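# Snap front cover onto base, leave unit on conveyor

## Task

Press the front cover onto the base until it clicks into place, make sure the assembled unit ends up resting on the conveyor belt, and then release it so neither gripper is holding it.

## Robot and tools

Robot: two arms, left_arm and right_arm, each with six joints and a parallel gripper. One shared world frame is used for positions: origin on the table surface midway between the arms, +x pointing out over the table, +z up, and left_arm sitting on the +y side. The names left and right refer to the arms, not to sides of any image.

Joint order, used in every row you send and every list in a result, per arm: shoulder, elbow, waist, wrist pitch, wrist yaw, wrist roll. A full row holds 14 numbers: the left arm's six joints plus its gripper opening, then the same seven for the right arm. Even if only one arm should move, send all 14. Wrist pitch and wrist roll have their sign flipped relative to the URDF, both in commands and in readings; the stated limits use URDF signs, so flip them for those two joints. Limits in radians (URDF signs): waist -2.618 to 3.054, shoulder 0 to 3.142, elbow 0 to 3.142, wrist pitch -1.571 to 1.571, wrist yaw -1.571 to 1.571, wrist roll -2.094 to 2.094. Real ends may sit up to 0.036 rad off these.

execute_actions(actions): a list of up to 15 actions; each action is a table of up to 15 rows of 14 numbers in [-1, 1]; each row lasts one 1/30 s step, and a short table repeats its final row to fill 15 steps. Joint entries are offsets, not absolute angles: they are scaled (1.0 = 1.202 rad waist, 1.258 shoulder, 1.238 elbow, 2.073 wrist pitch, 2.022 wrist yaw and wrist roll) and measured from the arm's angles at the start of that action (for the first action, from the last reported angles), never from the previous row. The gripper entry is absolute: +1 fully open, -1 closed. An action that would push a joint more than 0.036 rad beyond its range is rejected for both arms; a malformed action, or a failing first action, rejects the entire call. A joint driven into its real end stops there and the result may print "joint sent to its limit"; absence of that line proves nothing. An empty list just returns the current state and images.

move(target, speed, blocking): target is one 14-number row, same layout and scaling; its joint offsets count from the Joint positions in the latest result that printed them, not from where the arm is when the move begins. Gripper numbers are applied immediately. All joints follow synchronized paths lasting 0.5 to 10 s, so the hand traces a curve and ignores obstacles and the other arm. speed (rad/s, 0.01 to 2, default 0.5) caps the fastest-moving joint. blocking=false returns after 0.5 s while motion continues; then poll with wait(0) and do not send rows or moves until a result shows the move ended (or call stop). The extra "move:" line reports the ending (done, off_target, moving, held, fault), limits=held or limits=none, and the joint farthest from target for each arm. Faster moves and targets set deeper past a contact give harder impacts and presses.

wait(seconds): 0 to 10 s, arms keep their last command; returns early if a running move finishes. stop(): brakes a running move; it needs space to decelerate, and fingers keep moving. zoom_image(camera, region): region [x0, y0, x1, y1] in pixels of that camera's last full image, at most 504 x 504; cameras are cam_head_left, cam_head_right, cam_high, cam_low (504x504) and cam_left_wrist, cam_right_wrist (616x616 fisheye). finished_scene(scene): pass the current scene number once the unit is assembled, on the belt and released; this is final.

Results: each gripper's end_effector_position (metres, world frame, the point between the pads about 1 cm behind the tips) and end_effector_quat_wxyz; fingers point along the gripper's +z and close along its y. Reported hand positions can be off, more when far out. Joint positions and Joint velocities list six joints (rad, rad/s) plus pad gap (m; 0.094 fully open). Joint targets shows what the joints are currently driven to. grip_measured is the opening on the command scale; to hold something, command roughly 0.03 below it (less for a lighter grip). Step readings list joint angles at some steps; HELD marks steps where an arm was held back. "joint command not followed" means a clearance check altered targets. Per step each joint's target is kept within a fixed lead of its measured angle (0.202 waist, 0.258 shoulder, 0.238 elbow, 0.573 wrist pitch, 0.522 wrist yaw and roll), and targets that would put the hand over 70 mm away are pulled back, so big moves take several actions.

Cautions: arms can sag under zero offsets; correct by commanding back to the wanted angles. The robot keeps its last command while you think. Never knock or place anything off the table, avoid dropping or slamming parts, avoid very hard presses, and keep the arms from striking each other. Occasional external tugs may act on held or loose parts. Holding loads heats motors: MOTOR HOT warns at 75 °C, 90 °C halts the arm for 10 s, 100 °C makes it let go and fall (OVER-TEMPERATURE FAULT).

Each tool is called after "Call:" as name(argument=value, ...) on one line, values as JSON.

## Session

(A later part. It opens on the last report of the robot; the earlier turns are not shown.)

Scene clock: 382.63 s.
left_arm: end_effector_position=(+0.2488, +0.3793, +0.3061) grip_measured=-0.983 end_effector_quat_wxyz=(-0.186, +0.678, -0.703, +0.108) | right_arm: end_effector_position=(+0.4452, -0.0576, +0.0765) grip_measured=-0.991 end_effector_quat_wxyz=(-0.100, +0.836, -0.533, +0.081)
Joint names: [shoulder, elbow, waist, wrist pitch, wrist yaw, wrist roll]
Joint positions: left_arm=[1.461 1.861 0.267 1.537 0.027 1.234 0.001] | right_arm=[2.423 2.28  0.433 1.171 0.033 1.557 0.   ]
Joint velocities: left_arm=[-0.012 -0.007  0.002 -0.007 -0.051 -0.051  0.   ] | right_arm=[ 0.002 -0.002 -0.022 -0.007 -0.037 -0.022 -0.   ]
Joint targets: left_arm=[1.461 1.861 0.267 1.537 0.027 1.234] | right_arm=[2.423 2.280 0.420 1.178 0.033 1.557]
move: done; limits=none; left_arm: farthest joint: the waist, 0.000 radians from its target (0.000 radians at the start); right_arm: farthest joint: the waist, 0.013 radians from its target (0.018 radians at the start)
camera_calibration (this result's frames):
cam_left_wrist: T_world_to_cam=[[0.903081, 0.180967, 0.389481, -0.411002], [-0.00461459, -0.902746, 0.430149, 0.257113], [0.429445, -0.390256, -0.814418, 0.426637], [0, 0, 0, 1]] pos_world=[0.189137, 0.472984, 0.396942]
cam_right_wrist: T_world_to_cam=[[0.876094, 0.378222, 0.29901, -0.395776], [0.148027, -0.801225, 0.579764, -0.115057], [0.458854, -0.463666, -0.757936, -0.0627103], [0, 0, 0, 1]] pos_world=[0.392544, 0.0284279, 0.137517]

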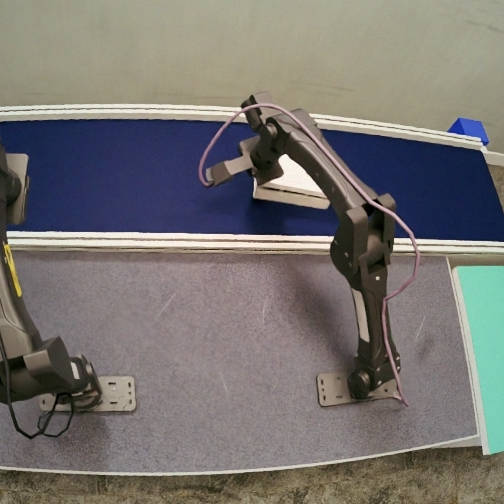

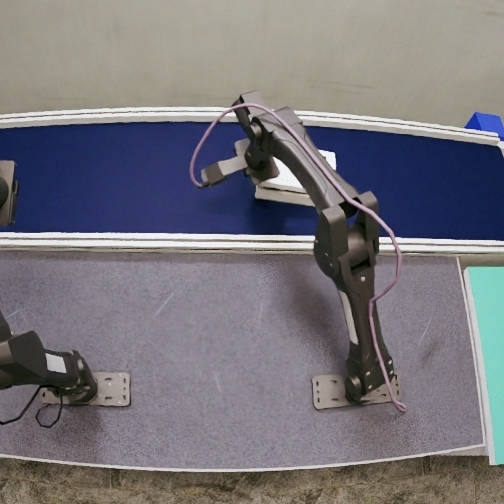

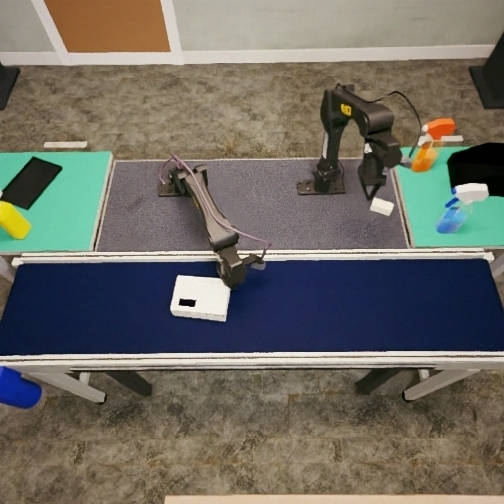

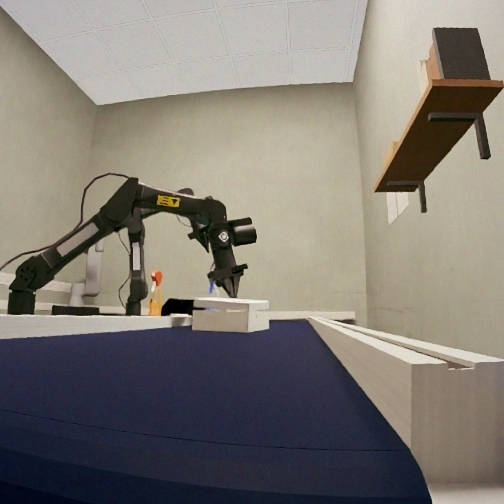

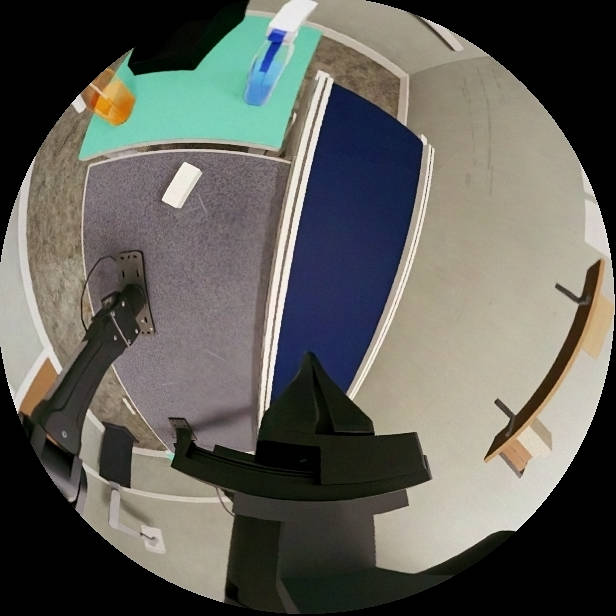

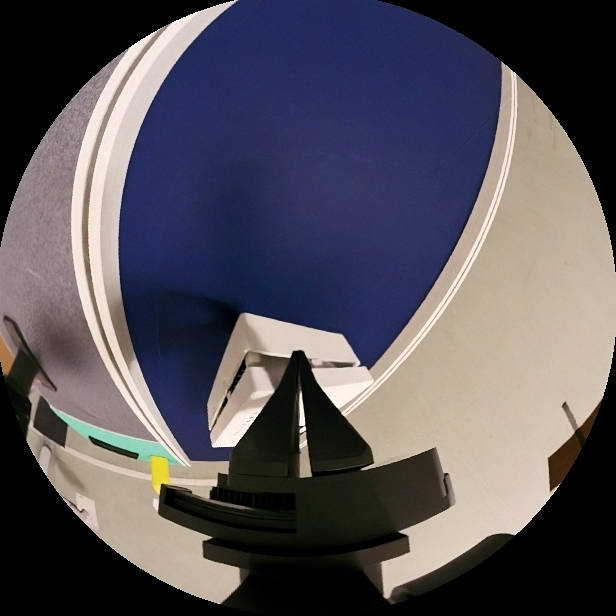

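Base now moves along: at the stop. Back off and press.

Call:
execute_actions(actions=[[[0,0,0,0,0,0,-1,0,0,0.02,0,0,0,-1]],[[0,0,0,0,0,0,-1,-0.09,0.01,0,0,0,0,-1]],[[0,0,0,0,0,0,-1,0,0,-0.07,0.04,0,0,-1]],[[0,0,0,0,0,0,-1,0,0,-0.05,0.04,0,0,-1]],[[0,0,0,0,0,0,-1,0.05,0,0,0.007,0,0,-1]],[[0,0,0,0,0,0,-1,0.04,0,0,0.007,0,0,-1]],[[0,0,0,0,0,0,-1,0.11,-0.045,0,0.02,0,0,-1]],[[0,0,0,0,0,0,-1,0.11,-0.045,0,0.03,0,0,-1]]])

Call:
zoom_image(camera="cam_low", region=[180,280,280,340])

Call:
zoom_image(camera="cam_head_right", region=[240,150,345,220])

Scene clock: 395.77 s.
left_arm: end_effector_position=(+0.2488, +0.3793, +0.3061) grip_measured=-0.983 end_effector_quat_wxyz=(-0.186, +0.678, -0.703, +0.108) | right_arm: end_effector_position=(+0.4472, -0.1368, +0.0860) grip_measured=-0.992 end_effector_quat_wxyz=(-0.054, +0.801, -0.592, +0.069)
Joint names: [shoulder, elbow, waist, wrist pitch, wrist yaw, wrist roll]
Joint positions: left_arm=[1.461 1.861 0.267 1.537 0.027 1.234 0.001] | right_arm=[2.395 2.286 0.296 1.292 0.049 1.557 0.   ]
Joint velocities: left_arm=[-0.002  0.012  0.002 -0.022 -0.051  0.022  0.001] | right_arm=[-0.017 -0.017  0.007 -0.007 -0.022 -0.007  0.001]
Joint targets: left_arm=[1.461 1.861 0.267 1.537 0.027 1.234] | right_arm=[2.514 2.238 0.296 1.345 0.049 1.557]
Step readings (joint positions; steps 1 to 15: 1st action; 16 to 30: 2nd action; 31 to 45: 3rd action; 46 to 60: 4th action; 61 to 75: 5th action; 76 to 90: 6th action; 91 to 105: 7th action; 106 to 120: 8th action):
0: left_arm=[1.461 1.861 0.267 1.537 0.027 1.234] | right_arm=[2.423 2.280 0.433 1.171 0.033 1.557]
1: left_arm=[1.461 1.861 0.267 1.537 0.027 1.234] | right_arm=[2.423 2.280 0.435 1.170 0.033 1.557]
2: left_arm=[1.461 1.861 0.267 1.537 0.027 1.234] | right_arm=[2.423 2.280 0.436 1.170 0.034 1.557]
4: left_arm=[1.461 1.861 0.267 1.537 0.027 1.234] | right_arm=[2.423 2.280 0.442 1.170 0.034 1.557]
8: left_arm=[1.461 1.861 0.267 1.537 0.027 1.234] | right_arm=[2.423 2.280 0.452 1.170 0.034 1.557]
15: left_arm=[1.461 1.861 0.267 1.537 0.027 1.234] | right_arm=[2.423 2.280 0.452 1.170 0.034 1.557]
16: left_arm=[1.461 1.861 0.267 1.537 0.027 1.234] | right_arm=[2.415 2.279 0.452 1.170 0.034 1.557]
17: left_arm=[1.461 1.861 0.267 1.537 0.027 1.234] | right_arm=[2.405 2.277 0.452 1.172 0.035 1.557]
19: left_arm=[1.461 1.861 0.267 1.537 0.027 1.234] | right_arm=[2.372 2.277 0.452 1.172 0.035 1.557]
23: left_arm=[1.461 1.861 0.267 1.537 0.027 1.234] | right_arm=[2.311 2.281 0.452 1.167 0.035 1.557]
30: left_arm=[1.461 1.861 0.267 1.537 0.027 1.234] | right_arm=[2.304 2.285 0.452 1.162 0.035 1.557]
31: left_arm=[1.461 1.861 0.267 1.537 0.027 1.234] | right_arm=[2.304 2.285 0.446 1.167 0.033 1.557]
32: left_arm=[1.461 1.861 0.267 1.537 0.027 1.234] | right_arm=[2.304 2.285 0.437 1.178 0.032 1.557]
34: left_arm=[1.461 1.861 0.267 1.537 0.027 1.234] | right_arm=[2.304 2.285 0.406 1.198 0.032 1.557]
38: left_arm=[1.461 1.861 0.267 1.537 0.027 1.234] | right_arm=[2.304 2.285 0.357 1.216 0.040 1.557]
45: left_arm=[1.461 1.861 0.267 1.537 0.027 1.234] | right_arm=[2.304 2.285 0.361 1.226 0.042 1.557]
46: left_arm=[1.461 1.861 0.267 1.537 0.027 1.234] | right_arm=[2.304 2.285 0.357 1.231 0.042 1.557]
47: left_arm=[1.461 1.861 0.267 1.537 0.027 1.234] | right_arm=[2.304 2.285 0.351 1.243 0.041 1.557]
49: left_arm=[1.461 1.861 0.267 1.537 0.027 1.234] | right_arm=[2.304 2.285 0.330 1.262 0.041 1.557]
53: left_arm=[1.461 1.861 0.267 1.537 0.027 1.234] | right_arm=[2.304 2.285 0.297 1.281 0.046 1.557]
60: left_arm=[1.461 1.861 0.267 1.537 0.027 1.234] | right_arm=[2.304 2.285 0.296 1.290 0.048 1.557]
61: left_arm=[1.461 1.861 0.267 1.537 0.027 1.234] | right_arm=[2.308 2.285 0.296 1.290 0.048 1.557]
62: left_arm=[1.461 1.861 0.267 1.537 0.027 1.234] | right_arm=[2.313 2.285 0.296 1.290 0.048 1.557]
64: left_arm=[1.461 1.861 0.267 1.537 0.027 1.234] | right_arm=[2.331 2.285 0.296 1.290 0.048 1.557]
68: left_arm=[1.461 1.861 0.267 1.537 0.027 1.234] | right_arm=[2.364 2.285 0.296 1.290 0.048 1.557]
75: left_arm=[1.461 1.861 0.267 1.537 0.027 1.234] | right_arm=[2.368 2.285 0.296 1.290 0.048 1.557]
76: left_arm=[1.461 1.861 0.267 1.537 0.027 1.234] | right_arm=[2.371 2.285 0.296 1.291 0.048 1.557]
77: left_arm=[1.461 1.861 0.267 1.537 0.027 1.234] | right_arm=[2.374 2.285 0.296 1.290 0.048 1.557]
79: left_arm=[1.461 1.861 0.267 1.537 0.027 1.234] | right_arm=[2.386 2.285 0.296 1.290 0.048 1.557]
83: left_arm=[1.461 1.861 0.267 1.537 0.027 1.234] | right_arm=[2.389 2.286 0.296 1.290 0.049 1.557]
90: left_arm=[1.461 1.861 0.267 1.537 0.027 1.234] | right_arm=[2.389 2.286 0.296 1.290 0.049 1.557]
91: left_arm=[1.461 1.861 0.267 1.537 0.027 1.234] | right_arm=[2.395 2.286 0.296 1.291 0.049 1.557]
92: left_arm=[1.461 1.861 0.267 1.537 0.027 1.234] | right_arm=[2.395 2.286 0.296 1.292 0.049 1.557]
94: left_arm=[1.461 1.861 0.267 1.537 0.027 1.234] | right_arm=[2.395 2.286 0.296 1.292 0.049 1.557]
98: left_arm=[1.461 1.861 0.267 1.537 0.027 1.234] | right_arm=[2.395 2.286 0.296 1.292 0.049 1.557]
105: left_arm=[1.461 1.861 0.267 1.537 0.027 1.234] | right_arm=[2.395 2.286 0.296 1.292 0.049 1.557]
106: left_arm=[1.461 1.861 0.267 1.537 0.027 1.234] | right_arm=[2.395 2.286 0.296 1.292 0.049 1.557]
107: left_arm=[1.461 1.861 0.267 1.537 0.027 1.234] | right_arm=[2.395 2.286 0.296 1.292 0.049 1.557]
109: left_arm=[1.461 1.861 0.267 1.537 0.027 1.234] | right_arm=[2.395 2.286 0.296 1.292 0.049 1.557]
113: left_arm=[1.461 1.861 0.267 1.537 0.027 1.234] | right_arm=[2.395 2.286 0.296 1.292 0.049 1.557]
120: Joint positions above
camera_calibration (this result's frames):
cam_left_wrist: T_world_to_cam=[[0.903081, 0.180967, 0.389481, -0.411002], [-0.00461459, -0.902746, 0.430149, 0.257113], [0.429445, -0.390256, -0.814418, 0.426637], [0, 0, 0, 1]] pos_world=[0.189137, 0.472984, 0.396942]
cam_right_wrist: T_world_to_cam=[[0.940606, 0.262413, 0.215407, -0.407885], [0.0805867, -0.788922, 0.609186, -0.155025], [0.329797, -0.555645, -0.763212, -0.0475403], [0, 0, 0, 1]] pos_world=[0.411831, -0.0416841, 0.146017]

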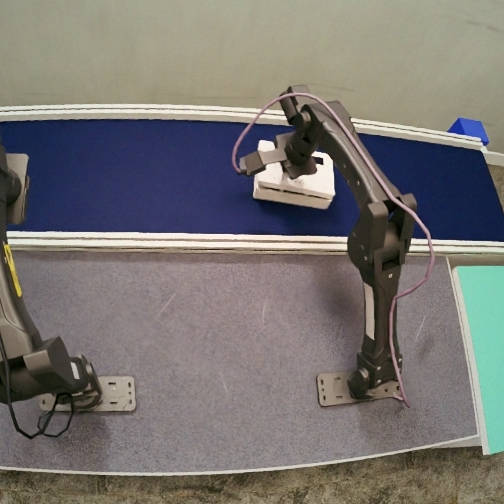

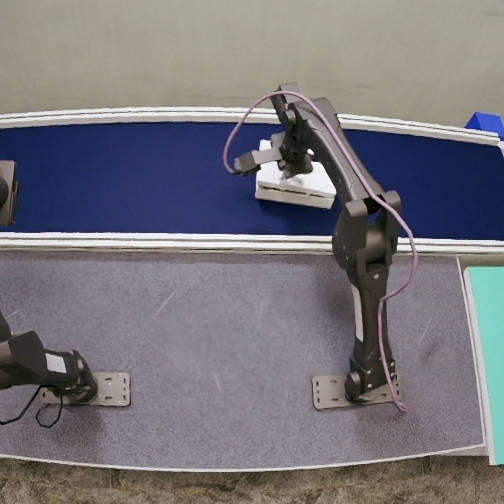

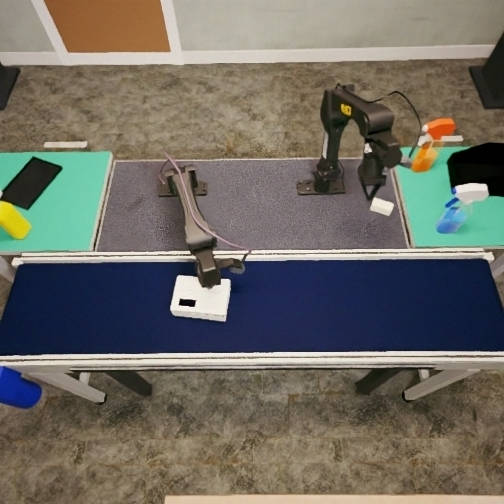

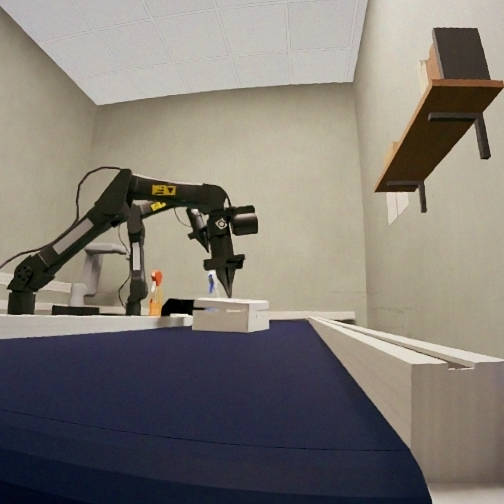

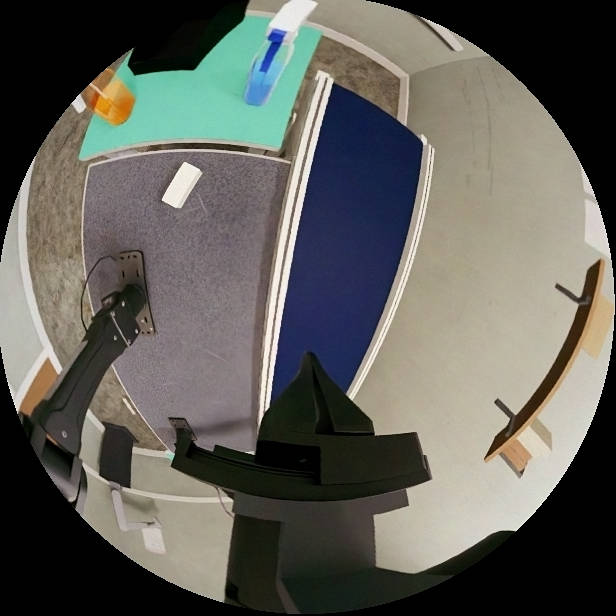

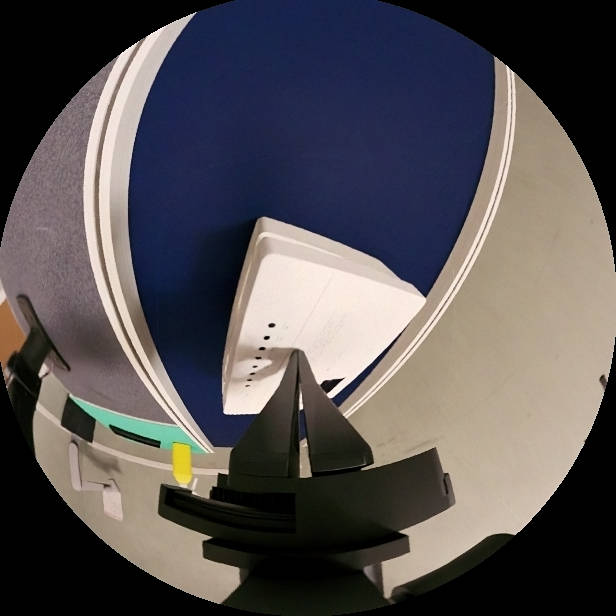

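Region (180, 280, 280, 340) of cam_low's 504x504 image, scaled by 5.040, with more detail than that image has; it fills the top 302 rows of this view, and the rest is white.

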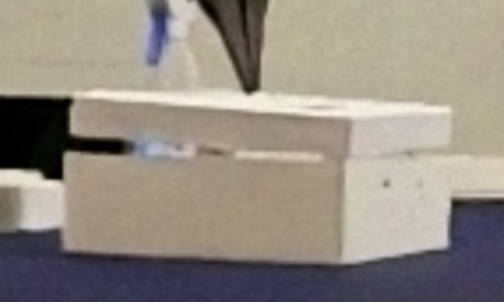

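Region (240, 150, 345, 220) of cam_head_right's 504x504 image, scaled by 4.800, with more detail than that image has.

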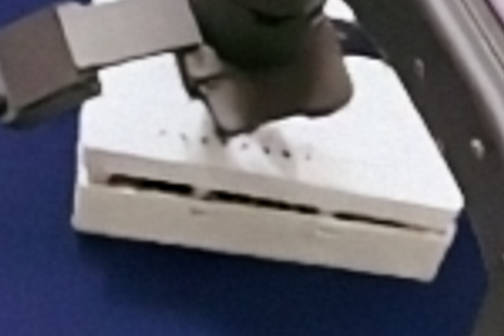

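Call:
execute_actions(actions=[[[0,0,0,0,0,0,-1,-0.07,0,0,0,0,0,-1]],[[0,0,0,0,0,0,-1,0,0,-0.08,0.045,-0.02,0,-1]],[[0,0,0,0,0,0,-1,0,0,-0.08,0.045,-0.01,0,-1]],[[0,0,0,0,0,0,-1,0,0,-0.08,0.007,-0.01,0,-1]],[[0,0,0,0,0,0,-1,0.065,0,0,0.007,0,0,-1]]])

Call:
zoom_image(camera="cam_low", region=[180,280,280,340])

Scene clock: 407.13 s.
left_arm: end_effector_position=(+0.2488, +0.3793, +0.3061) grip_measured=-0.983 end_effector_quat_wxyz=(-0.186, +0.678, -0.703, +0.108) | right_arm: end_effector_position=(+0.4330, -0.2843, +0.0810) grip_measured=-0.992 end_effector_quat_wxyz=(-0.002, +0.705, -0.709, +0.011)
Joint names: [shoulder, elbow, waist, wrist pitch, wrist yaw, wrist roll]
Joint positions: left_arm=[1.461 1.861 0.267 1.537 0.027 1.234 0.001] | right_arm=[ 2.397  2.284 -0.013  1.439  0.013  1.557  0.   ]
Joint velocities: left_arm=[-0.012 -0.002 -0.007 -0.037 -0.066  0.051 -0.   ] | right_arm=[-0.032  0.012  0.012  0.066  0.066  0.037 -0.001]
Joint targets: left_arm=[1.461 1.861 0.267 1.537 0.027 1.234] | right_arm=[2.391 2.284 -0.013 1.452 0.011 1.557]
Step readings (joint positions; steps 1 to 15: 1st action; 16 to 30: 2nd action; 31 to 45: 3rd action; 46 to 60: 4th action; 61 to 75: 5th action):
0: left_arm=[1.461 1.861 0.267 1.537 0.027 1.234] | right_arm=[2.395 2.286 0.296 1.292 0.049 1.557]
1: left_arm=[1.461 1.861 0.267 1.537 0.027 1.234] | right_arm=[2.381 2.285 0.296 1.289 0.050 1.557]
2: left_arm=[1.461 1.861 0.267 1.537 0.027 1.234] | right_arm=[2.373 2.284 0.296 1.291 0.050 1.557]
4: left_arm=[1.461 1.861 0.267 1.537 0.027 1.234] | right_arm=[2.349 2.284 0.296 1.291 0.050 1.557]
8: left_arm=[1.461 1.861 0.267 1.537 0.027 1.234] | right_arm=[2.312 2.284 0.296 1.290 0.050 1.557]
15: left_arm=[1.461 1.861 0.267 1.537 0.027 1.234] | right_arm=[2.309 2.284 0.296 1.289 0.050 1.557]
16: left_arm=[1.461 1.861 0.267 1.537 0.027 1.234] | right_arm=[2.309 2.284 0.288 1.295 0.042 1.557]
17: left_arm=[1.461 1.861 0.267 1.537 0.027 1.234] | right_arm=[2.309 2.284 0.277 1.309 0.033 1.557]
19: left_arm=[1.461 1.861 0.267 1.537 0.027 1.234] | right_arm=[2.309 2.284 0.240 1.331 0.028 1.557]
23: left_arm=[1.461 1.861 0.267 1.537 0.027 1.234] | right_arm=[2.309 2.284 0.185 1.352 0.028 1.557]
30: left_arm=[1.461 1.861 0.267 1.537 0.027 1.234] | right_arm=[2.309 2.284 0.193 1.363 0.027 1.557]
31: left_arm=[1.461 1.861 0.267 1.537 0.027 1.234] | right_arm=[2.309 2.284 0.186 1.370 0.022 1.557]
32: left_arm=[1.461 1.861 0.267 1.537 0.027 1.234] | right_arm=[2.309 2.284 0.176 1.383 0.016 1.557]
34: left_arm=[1.461 1.861 0.267 1.537 0.027 1.234] | right_arm=[2.309 2.284 0.139 1.405 0.015 1.557]
38: left_arm=[1.461 1.861 0.267 1.537 0.027 1.234] | right_arm=[2.309 2.284 0.082 1.426 0.018 1.557]
45: left_arm=[1.461 1.861 0.267 1.537 0.027 1.234] | right_arm=[2.309 2.284 0.090 1.438 0.019 1.557]
46: left_arm=[1.461 1.861 0.267 1.537 0.027 1.234] | right_arm=[2.309 2.284 0.083 1.438 0.015 1.557]
47: left_arm=[1.461 1.861 0.267 1.537 0.027 1.234] | right_arm=[2.309 2.284 0.072 1.438 0.009 1.557]
49: left_arm=[1.461 1.861 0.267 1.537 0.027 1.234] | right_arm=[2.309 2.284 0.035 1.438 0.008 1.557]
53: left_arm=[1.461 1.861 0.267 1.537 0.027 1.234] | right_arm=[2.309 2.284 -0.020 1.438 0.011 1.557]
60: left_arm=[1.461 1.861 0.267 1.537 0.027 1.234] | right_arm=[2.309 2.284 -0.013 1.438 0.012 1.557]
61: left_arm=[1.461 1.861 0.267 1.537 0.027 1.234] | right_arm=[2.315 2.284 -0.013 1.439 0.012 1.557]
62: left_arm=[1.461 1.861 0.267 1.537 0.027 1.234] | right_arm=[2.322 2.284 -0.013 1.438 0.012 1.557]
64: left_arm=[1.461 1.861 0.267 1.537 0.027 1.234] | right_arm=[2.348 2.284 -0.013 1.439 0.012 1.557]
68: left_arm=[1.461 1.861 0.267 1.537 0.027 1.234] | right_arm=[2.393 2.284 -0.013 1.439 0.013 1.557]
75: Joint positions above
camera_calibration (this result's frames):
cam_left_wrist: T_world_to_cam=[[0.903081, 0.180967, 0.389481, -0.411002], [-0.00461459, -0.902746, 0.430149, 0.257113], [0.429445, -0.390256, -0.814418, 0.426637], [0, 0, 0, 1]] pos_world=[0.189137, 0.472984, 0.396942]
cam_right_wrist: T_world_to_cam=[[0.997196, -0.0372501, 0.0649088, -0.452345], [-0.0687847, -0.797917, 0.598829, -0.204254], [0.0294854, -0.601615, -0.798242, -0.0088554], [0, 0, 0, 1]] pos_world=[0.437288, -0.185155, 0.144606]

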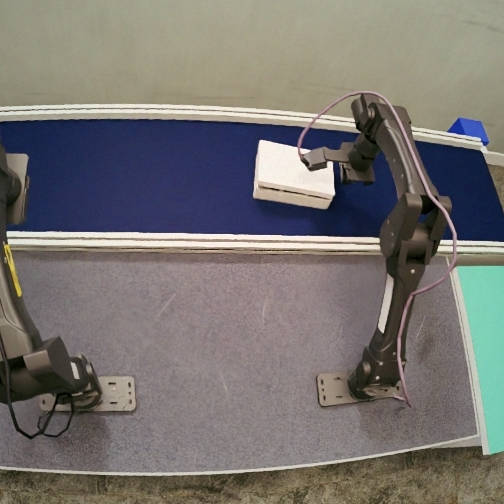

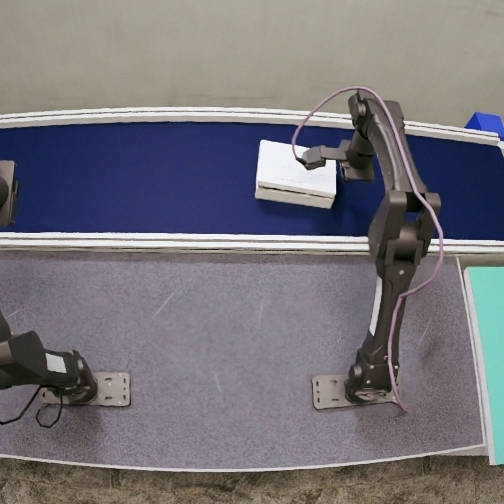

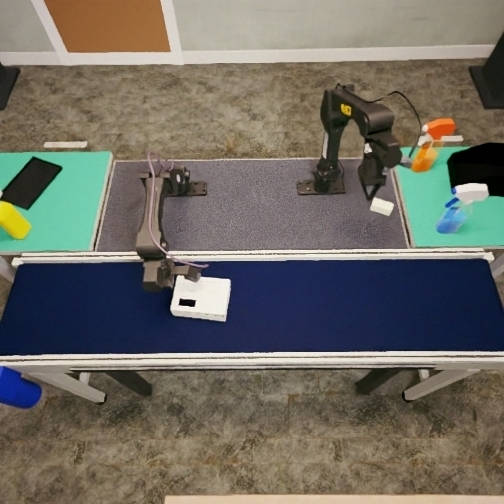

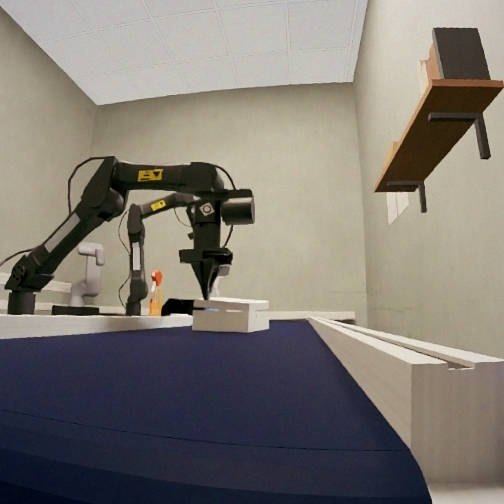

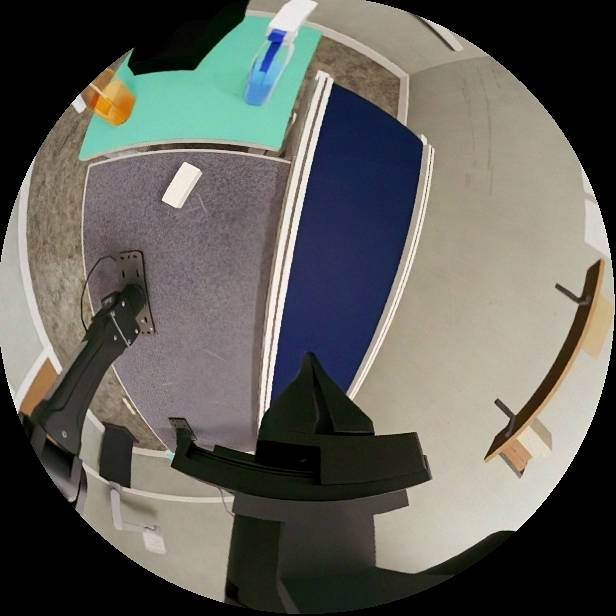

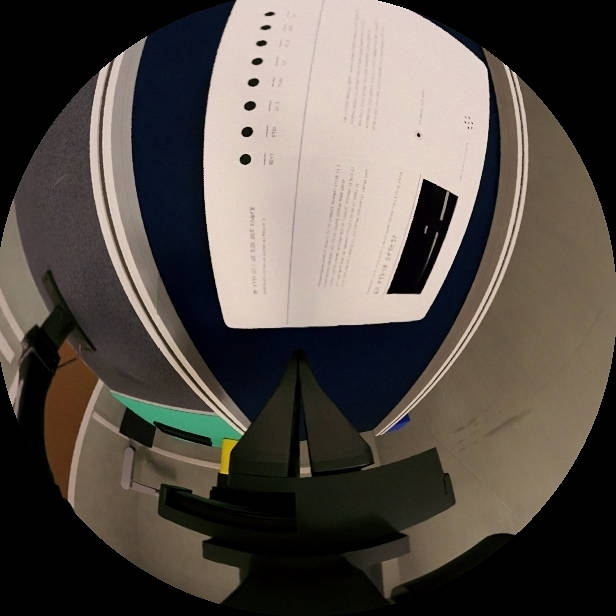

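Region (180, 280, 280, 340) of cam_low's 504x504 image, scaled by 5.040, with more detail than that image has; it fills the top 302 rows of this view, and the rest is white.

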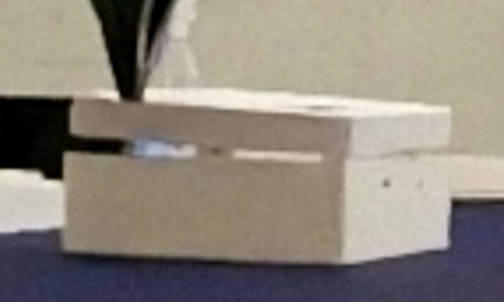

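Call:
move(target=[0,0,0,0,0,0,-1,0.025,0,0,0,0,0,-1], speed=0.1)

Call:
move(target=[0,0,0,0,0,0,-1,0,0,0.05,0,0,0,-1], speed=0.03)

Call:
zoom_image(camera="cam_head_right", region=[230,110,370,230])

Call:
zoom_image(camera="cam_low", region=[170,270,290,340])

Scene clock: 425.57 s.
left_arm: end_effector_position=(+0.2488, +0.3793, +0.3061) grip_measured=-0.983 end_effector_quat_wxyz=(-0.186, +0.678, -0.703, +0.108) | right_arm: end_effector_position=(+0.4322, -0.2844, +0.0717) grip_measured=-0.992 end_effector_quat_wxyz=(+0.005, +0.705, -0.709, +0.004)
Joint names: [shoulder, elbow, waist, wrist pitch, wrist yaw, wrist roll]
Joint positions: left_arm=[1.461 1.861 0.267 1.537 0.027 1.234 0.001] | right_arm=[ 2.418  2.284 -0.013  1.439  0.013  1.557  0.   ]
Joint velocities: left_arm=[-0.007 -0.007 -0.012  0.051 -0.007  0.037  0.   ] | right_arm=[-0.002  0.017 -0.002  0.007 -0.007  0.037  0.001]
Joint targets: left_arm=[1.461 1.861 0.267 1.537 0.027 1.234] | right_arm=[2.429 2.284 -0.013 1.439 0.013 1.557]
move: done; limits=none; left_arm: farthest joint: the waist, 0.000 radians from its target (0.000 radians at the start); right_arm: farthest joint: the shoulder, 0.011 radians from its target (0.031 radians at the start)
camera_calibration (this result's frames):
cam_left_wrist: T_world_to_cam=[[0.903081, 0.180967, 0.389481, -0.411002], [-0.00461459, -0.902746, 0.430149, 0.257113], [0.429445, -0.390256, -0.814418, 0.426637], [0, 0, 0, 1]] pos_world=[0.189137, 0.472984, 0.396942]
cam_right_wrist: T_world_to_cam=[[0.998321, -0.0372238, 0.0443782, -0.449883], [-0.0564355, -0.797594, 0.600549, -0.204212], [0.013041, -0.602045, -0.798356, -0.00925426], [0, 0, 0, 1]] pos_world=[0.437724, -0.185196, 0.135216]

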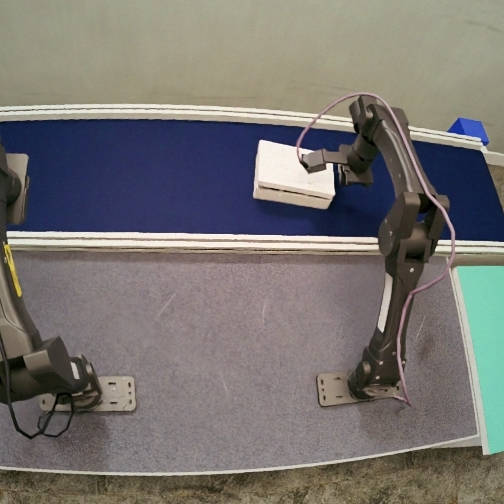

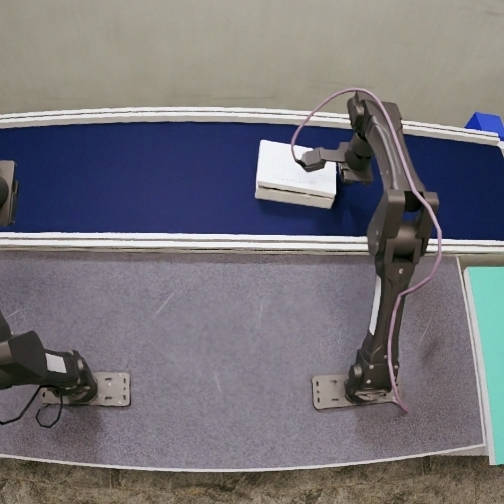

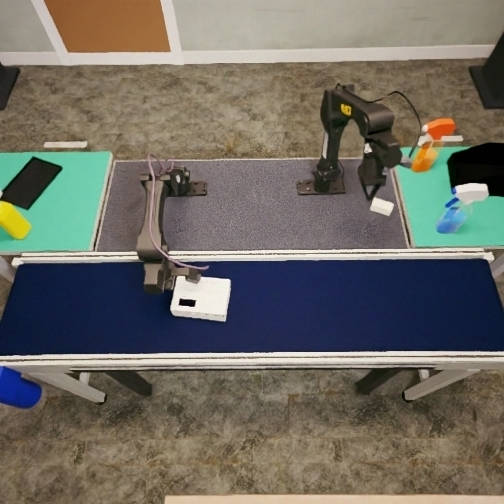

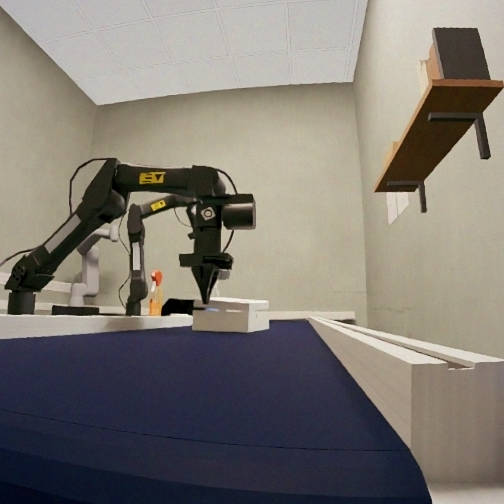

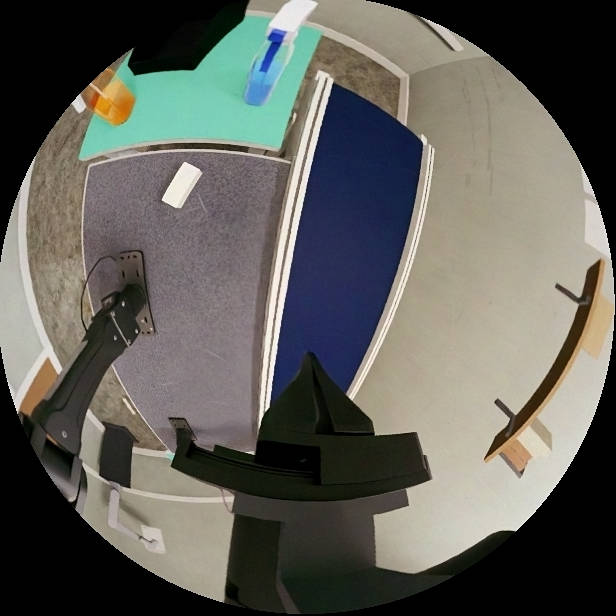

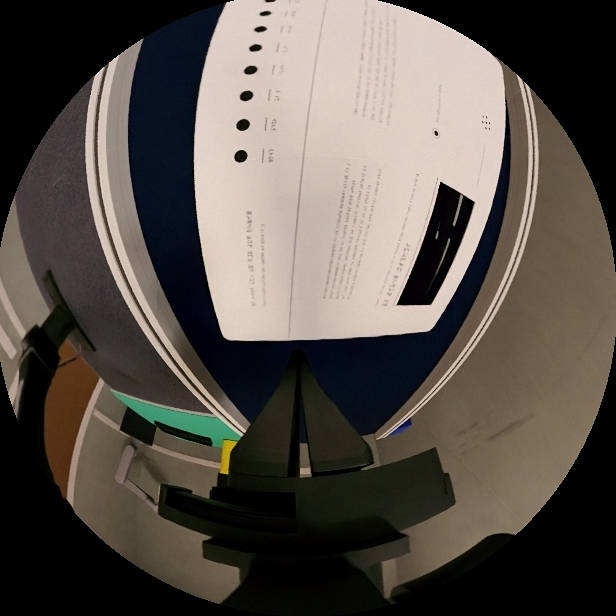

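Scene clock: 427.87 s.
left_arm: end_effector_position=(+0.2488, +0.3793, +0.3061) grip_measured=-0.983 end_effector_quat_wxyz=(-0.186, +0.678, -0.703, +0.108) | right_arm: end_effector_position=(+0.4317, -0.2645, +0.0718) grip_measured=-0.992 end_effector_quat_wxyz=(+0.010, +0.722, -0.692, +0.009)
Joint names: [shoulder, elbow, waist, wrist pitch, wrist yaw, wrist roll]
Joint positions: left_arm=[1.461 1.861 0.267 1.537 0.027 1.234 0.001] | right_arm=[2.418 2.284 0.035 1.439 0.026 1.557 0.   ]
Joint velocities: left_arm=[-0.002 -0.002 -0.012 -0.007 -0.037  0.007 -0.   ] | right_arm=[ 0.012  0.002  0.002  0.051  0.037 -0.081  0.001]
Joint targets: left_arm=[1.461 1.861 0.267 1.537 0.027 1.234] | right_arm=[2.418 2.284 0.047 1.439 0.013 1.557]
move: done; limits=none; left_arm: farthest joint: the waist, 0.000 radians from its target (0.000 radians at the start); right_arm: farthest joint: the wrist yaw, 0.013 radians from its target (0.000 radians at the start)
camera_calibration (this result's frames):
cam_left_wrist: T_world_to_cam=[[0.903081, 0.180967, 0.389481, -0.411002], [-0.00461459, -0.902746, 0.430149, 0.257113], [0.429445, -0.390256, -0.814418, 0.426637], [0, 0, 0, 1]] pos_world=[0.189137, 0.472984, 0.396942]
cam_right_wrist: T_world_to_cam=[[0.998927, 0.011028, 0.0449726, -0.436179], [-0.0187781, -0.791301, 0.611138, -0.203727], [0.0423266, -0.611327, -0.790245, -0.0128924], [0, 0, 0, 1]] pos_world=[0.432431, -0.16428, 0.133933]

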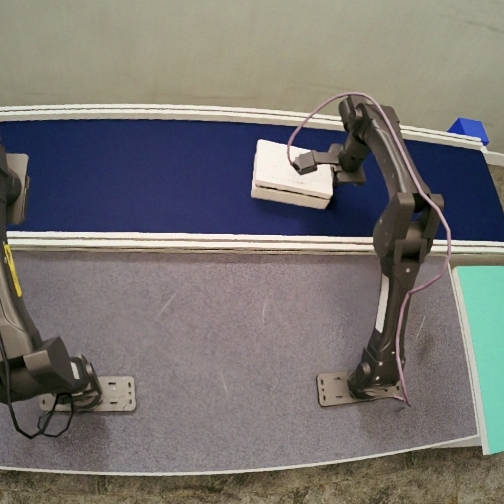

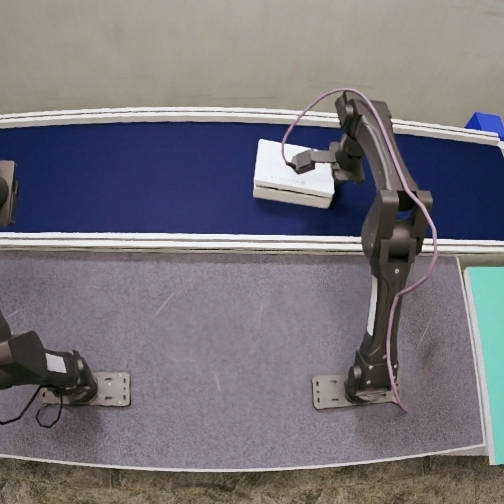

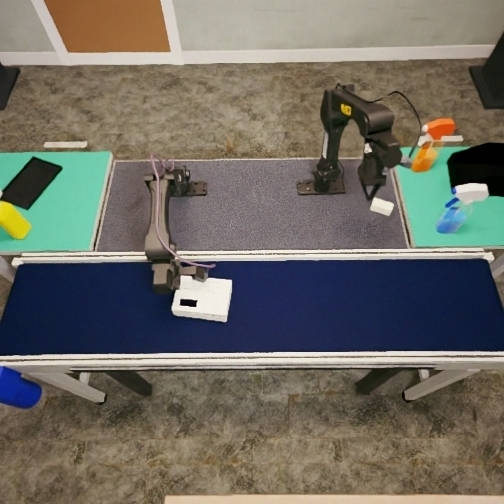

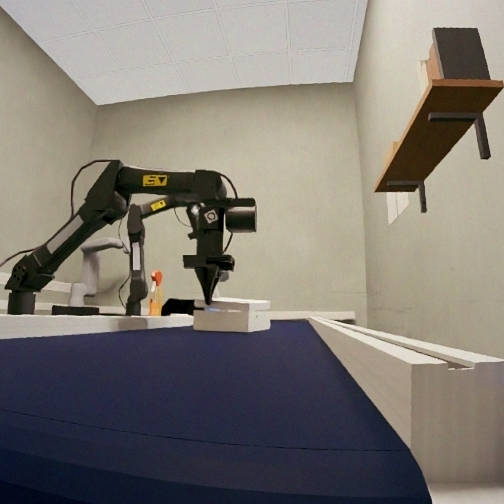

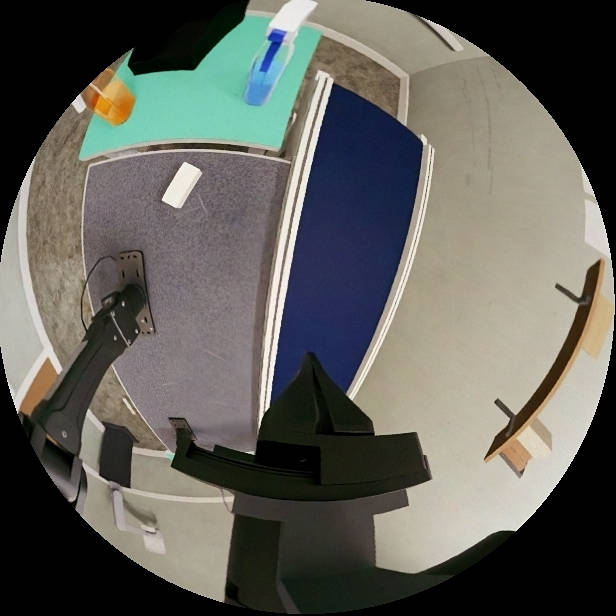

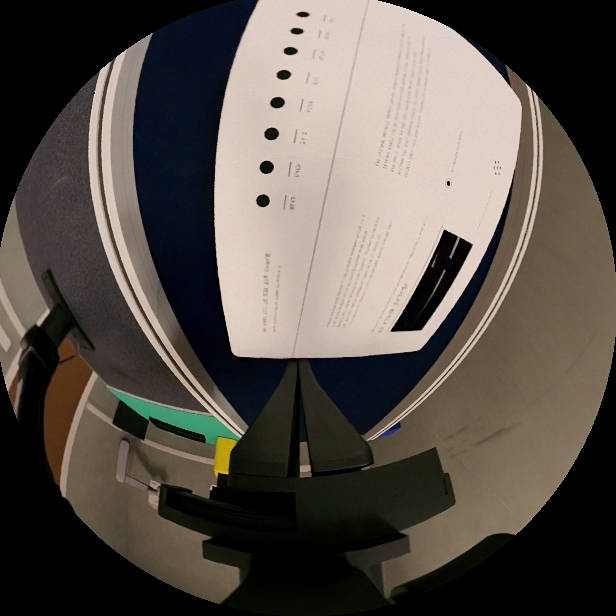

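Region (230, 110, 370, 230) of cam_head_right's 504x504 image, scaled by 3.600, with more detail than that image has; it fills the top 432 rows of this view, and the rest is white.

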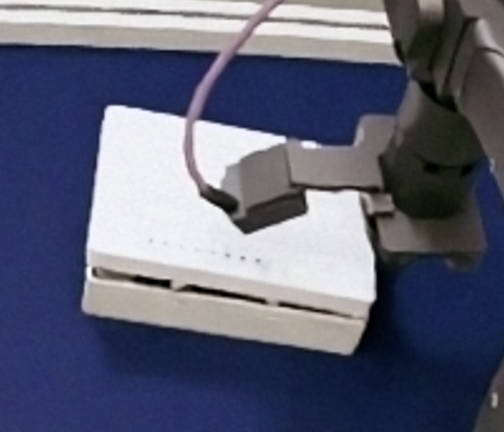

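Region (170, 270, 290, 340) of cam_low's 504x504 image, scaled by 4.200, with more detail than that image has; it fills the top 294 rows of this view, and the rest is white.

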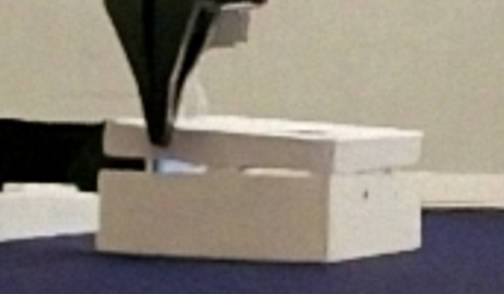

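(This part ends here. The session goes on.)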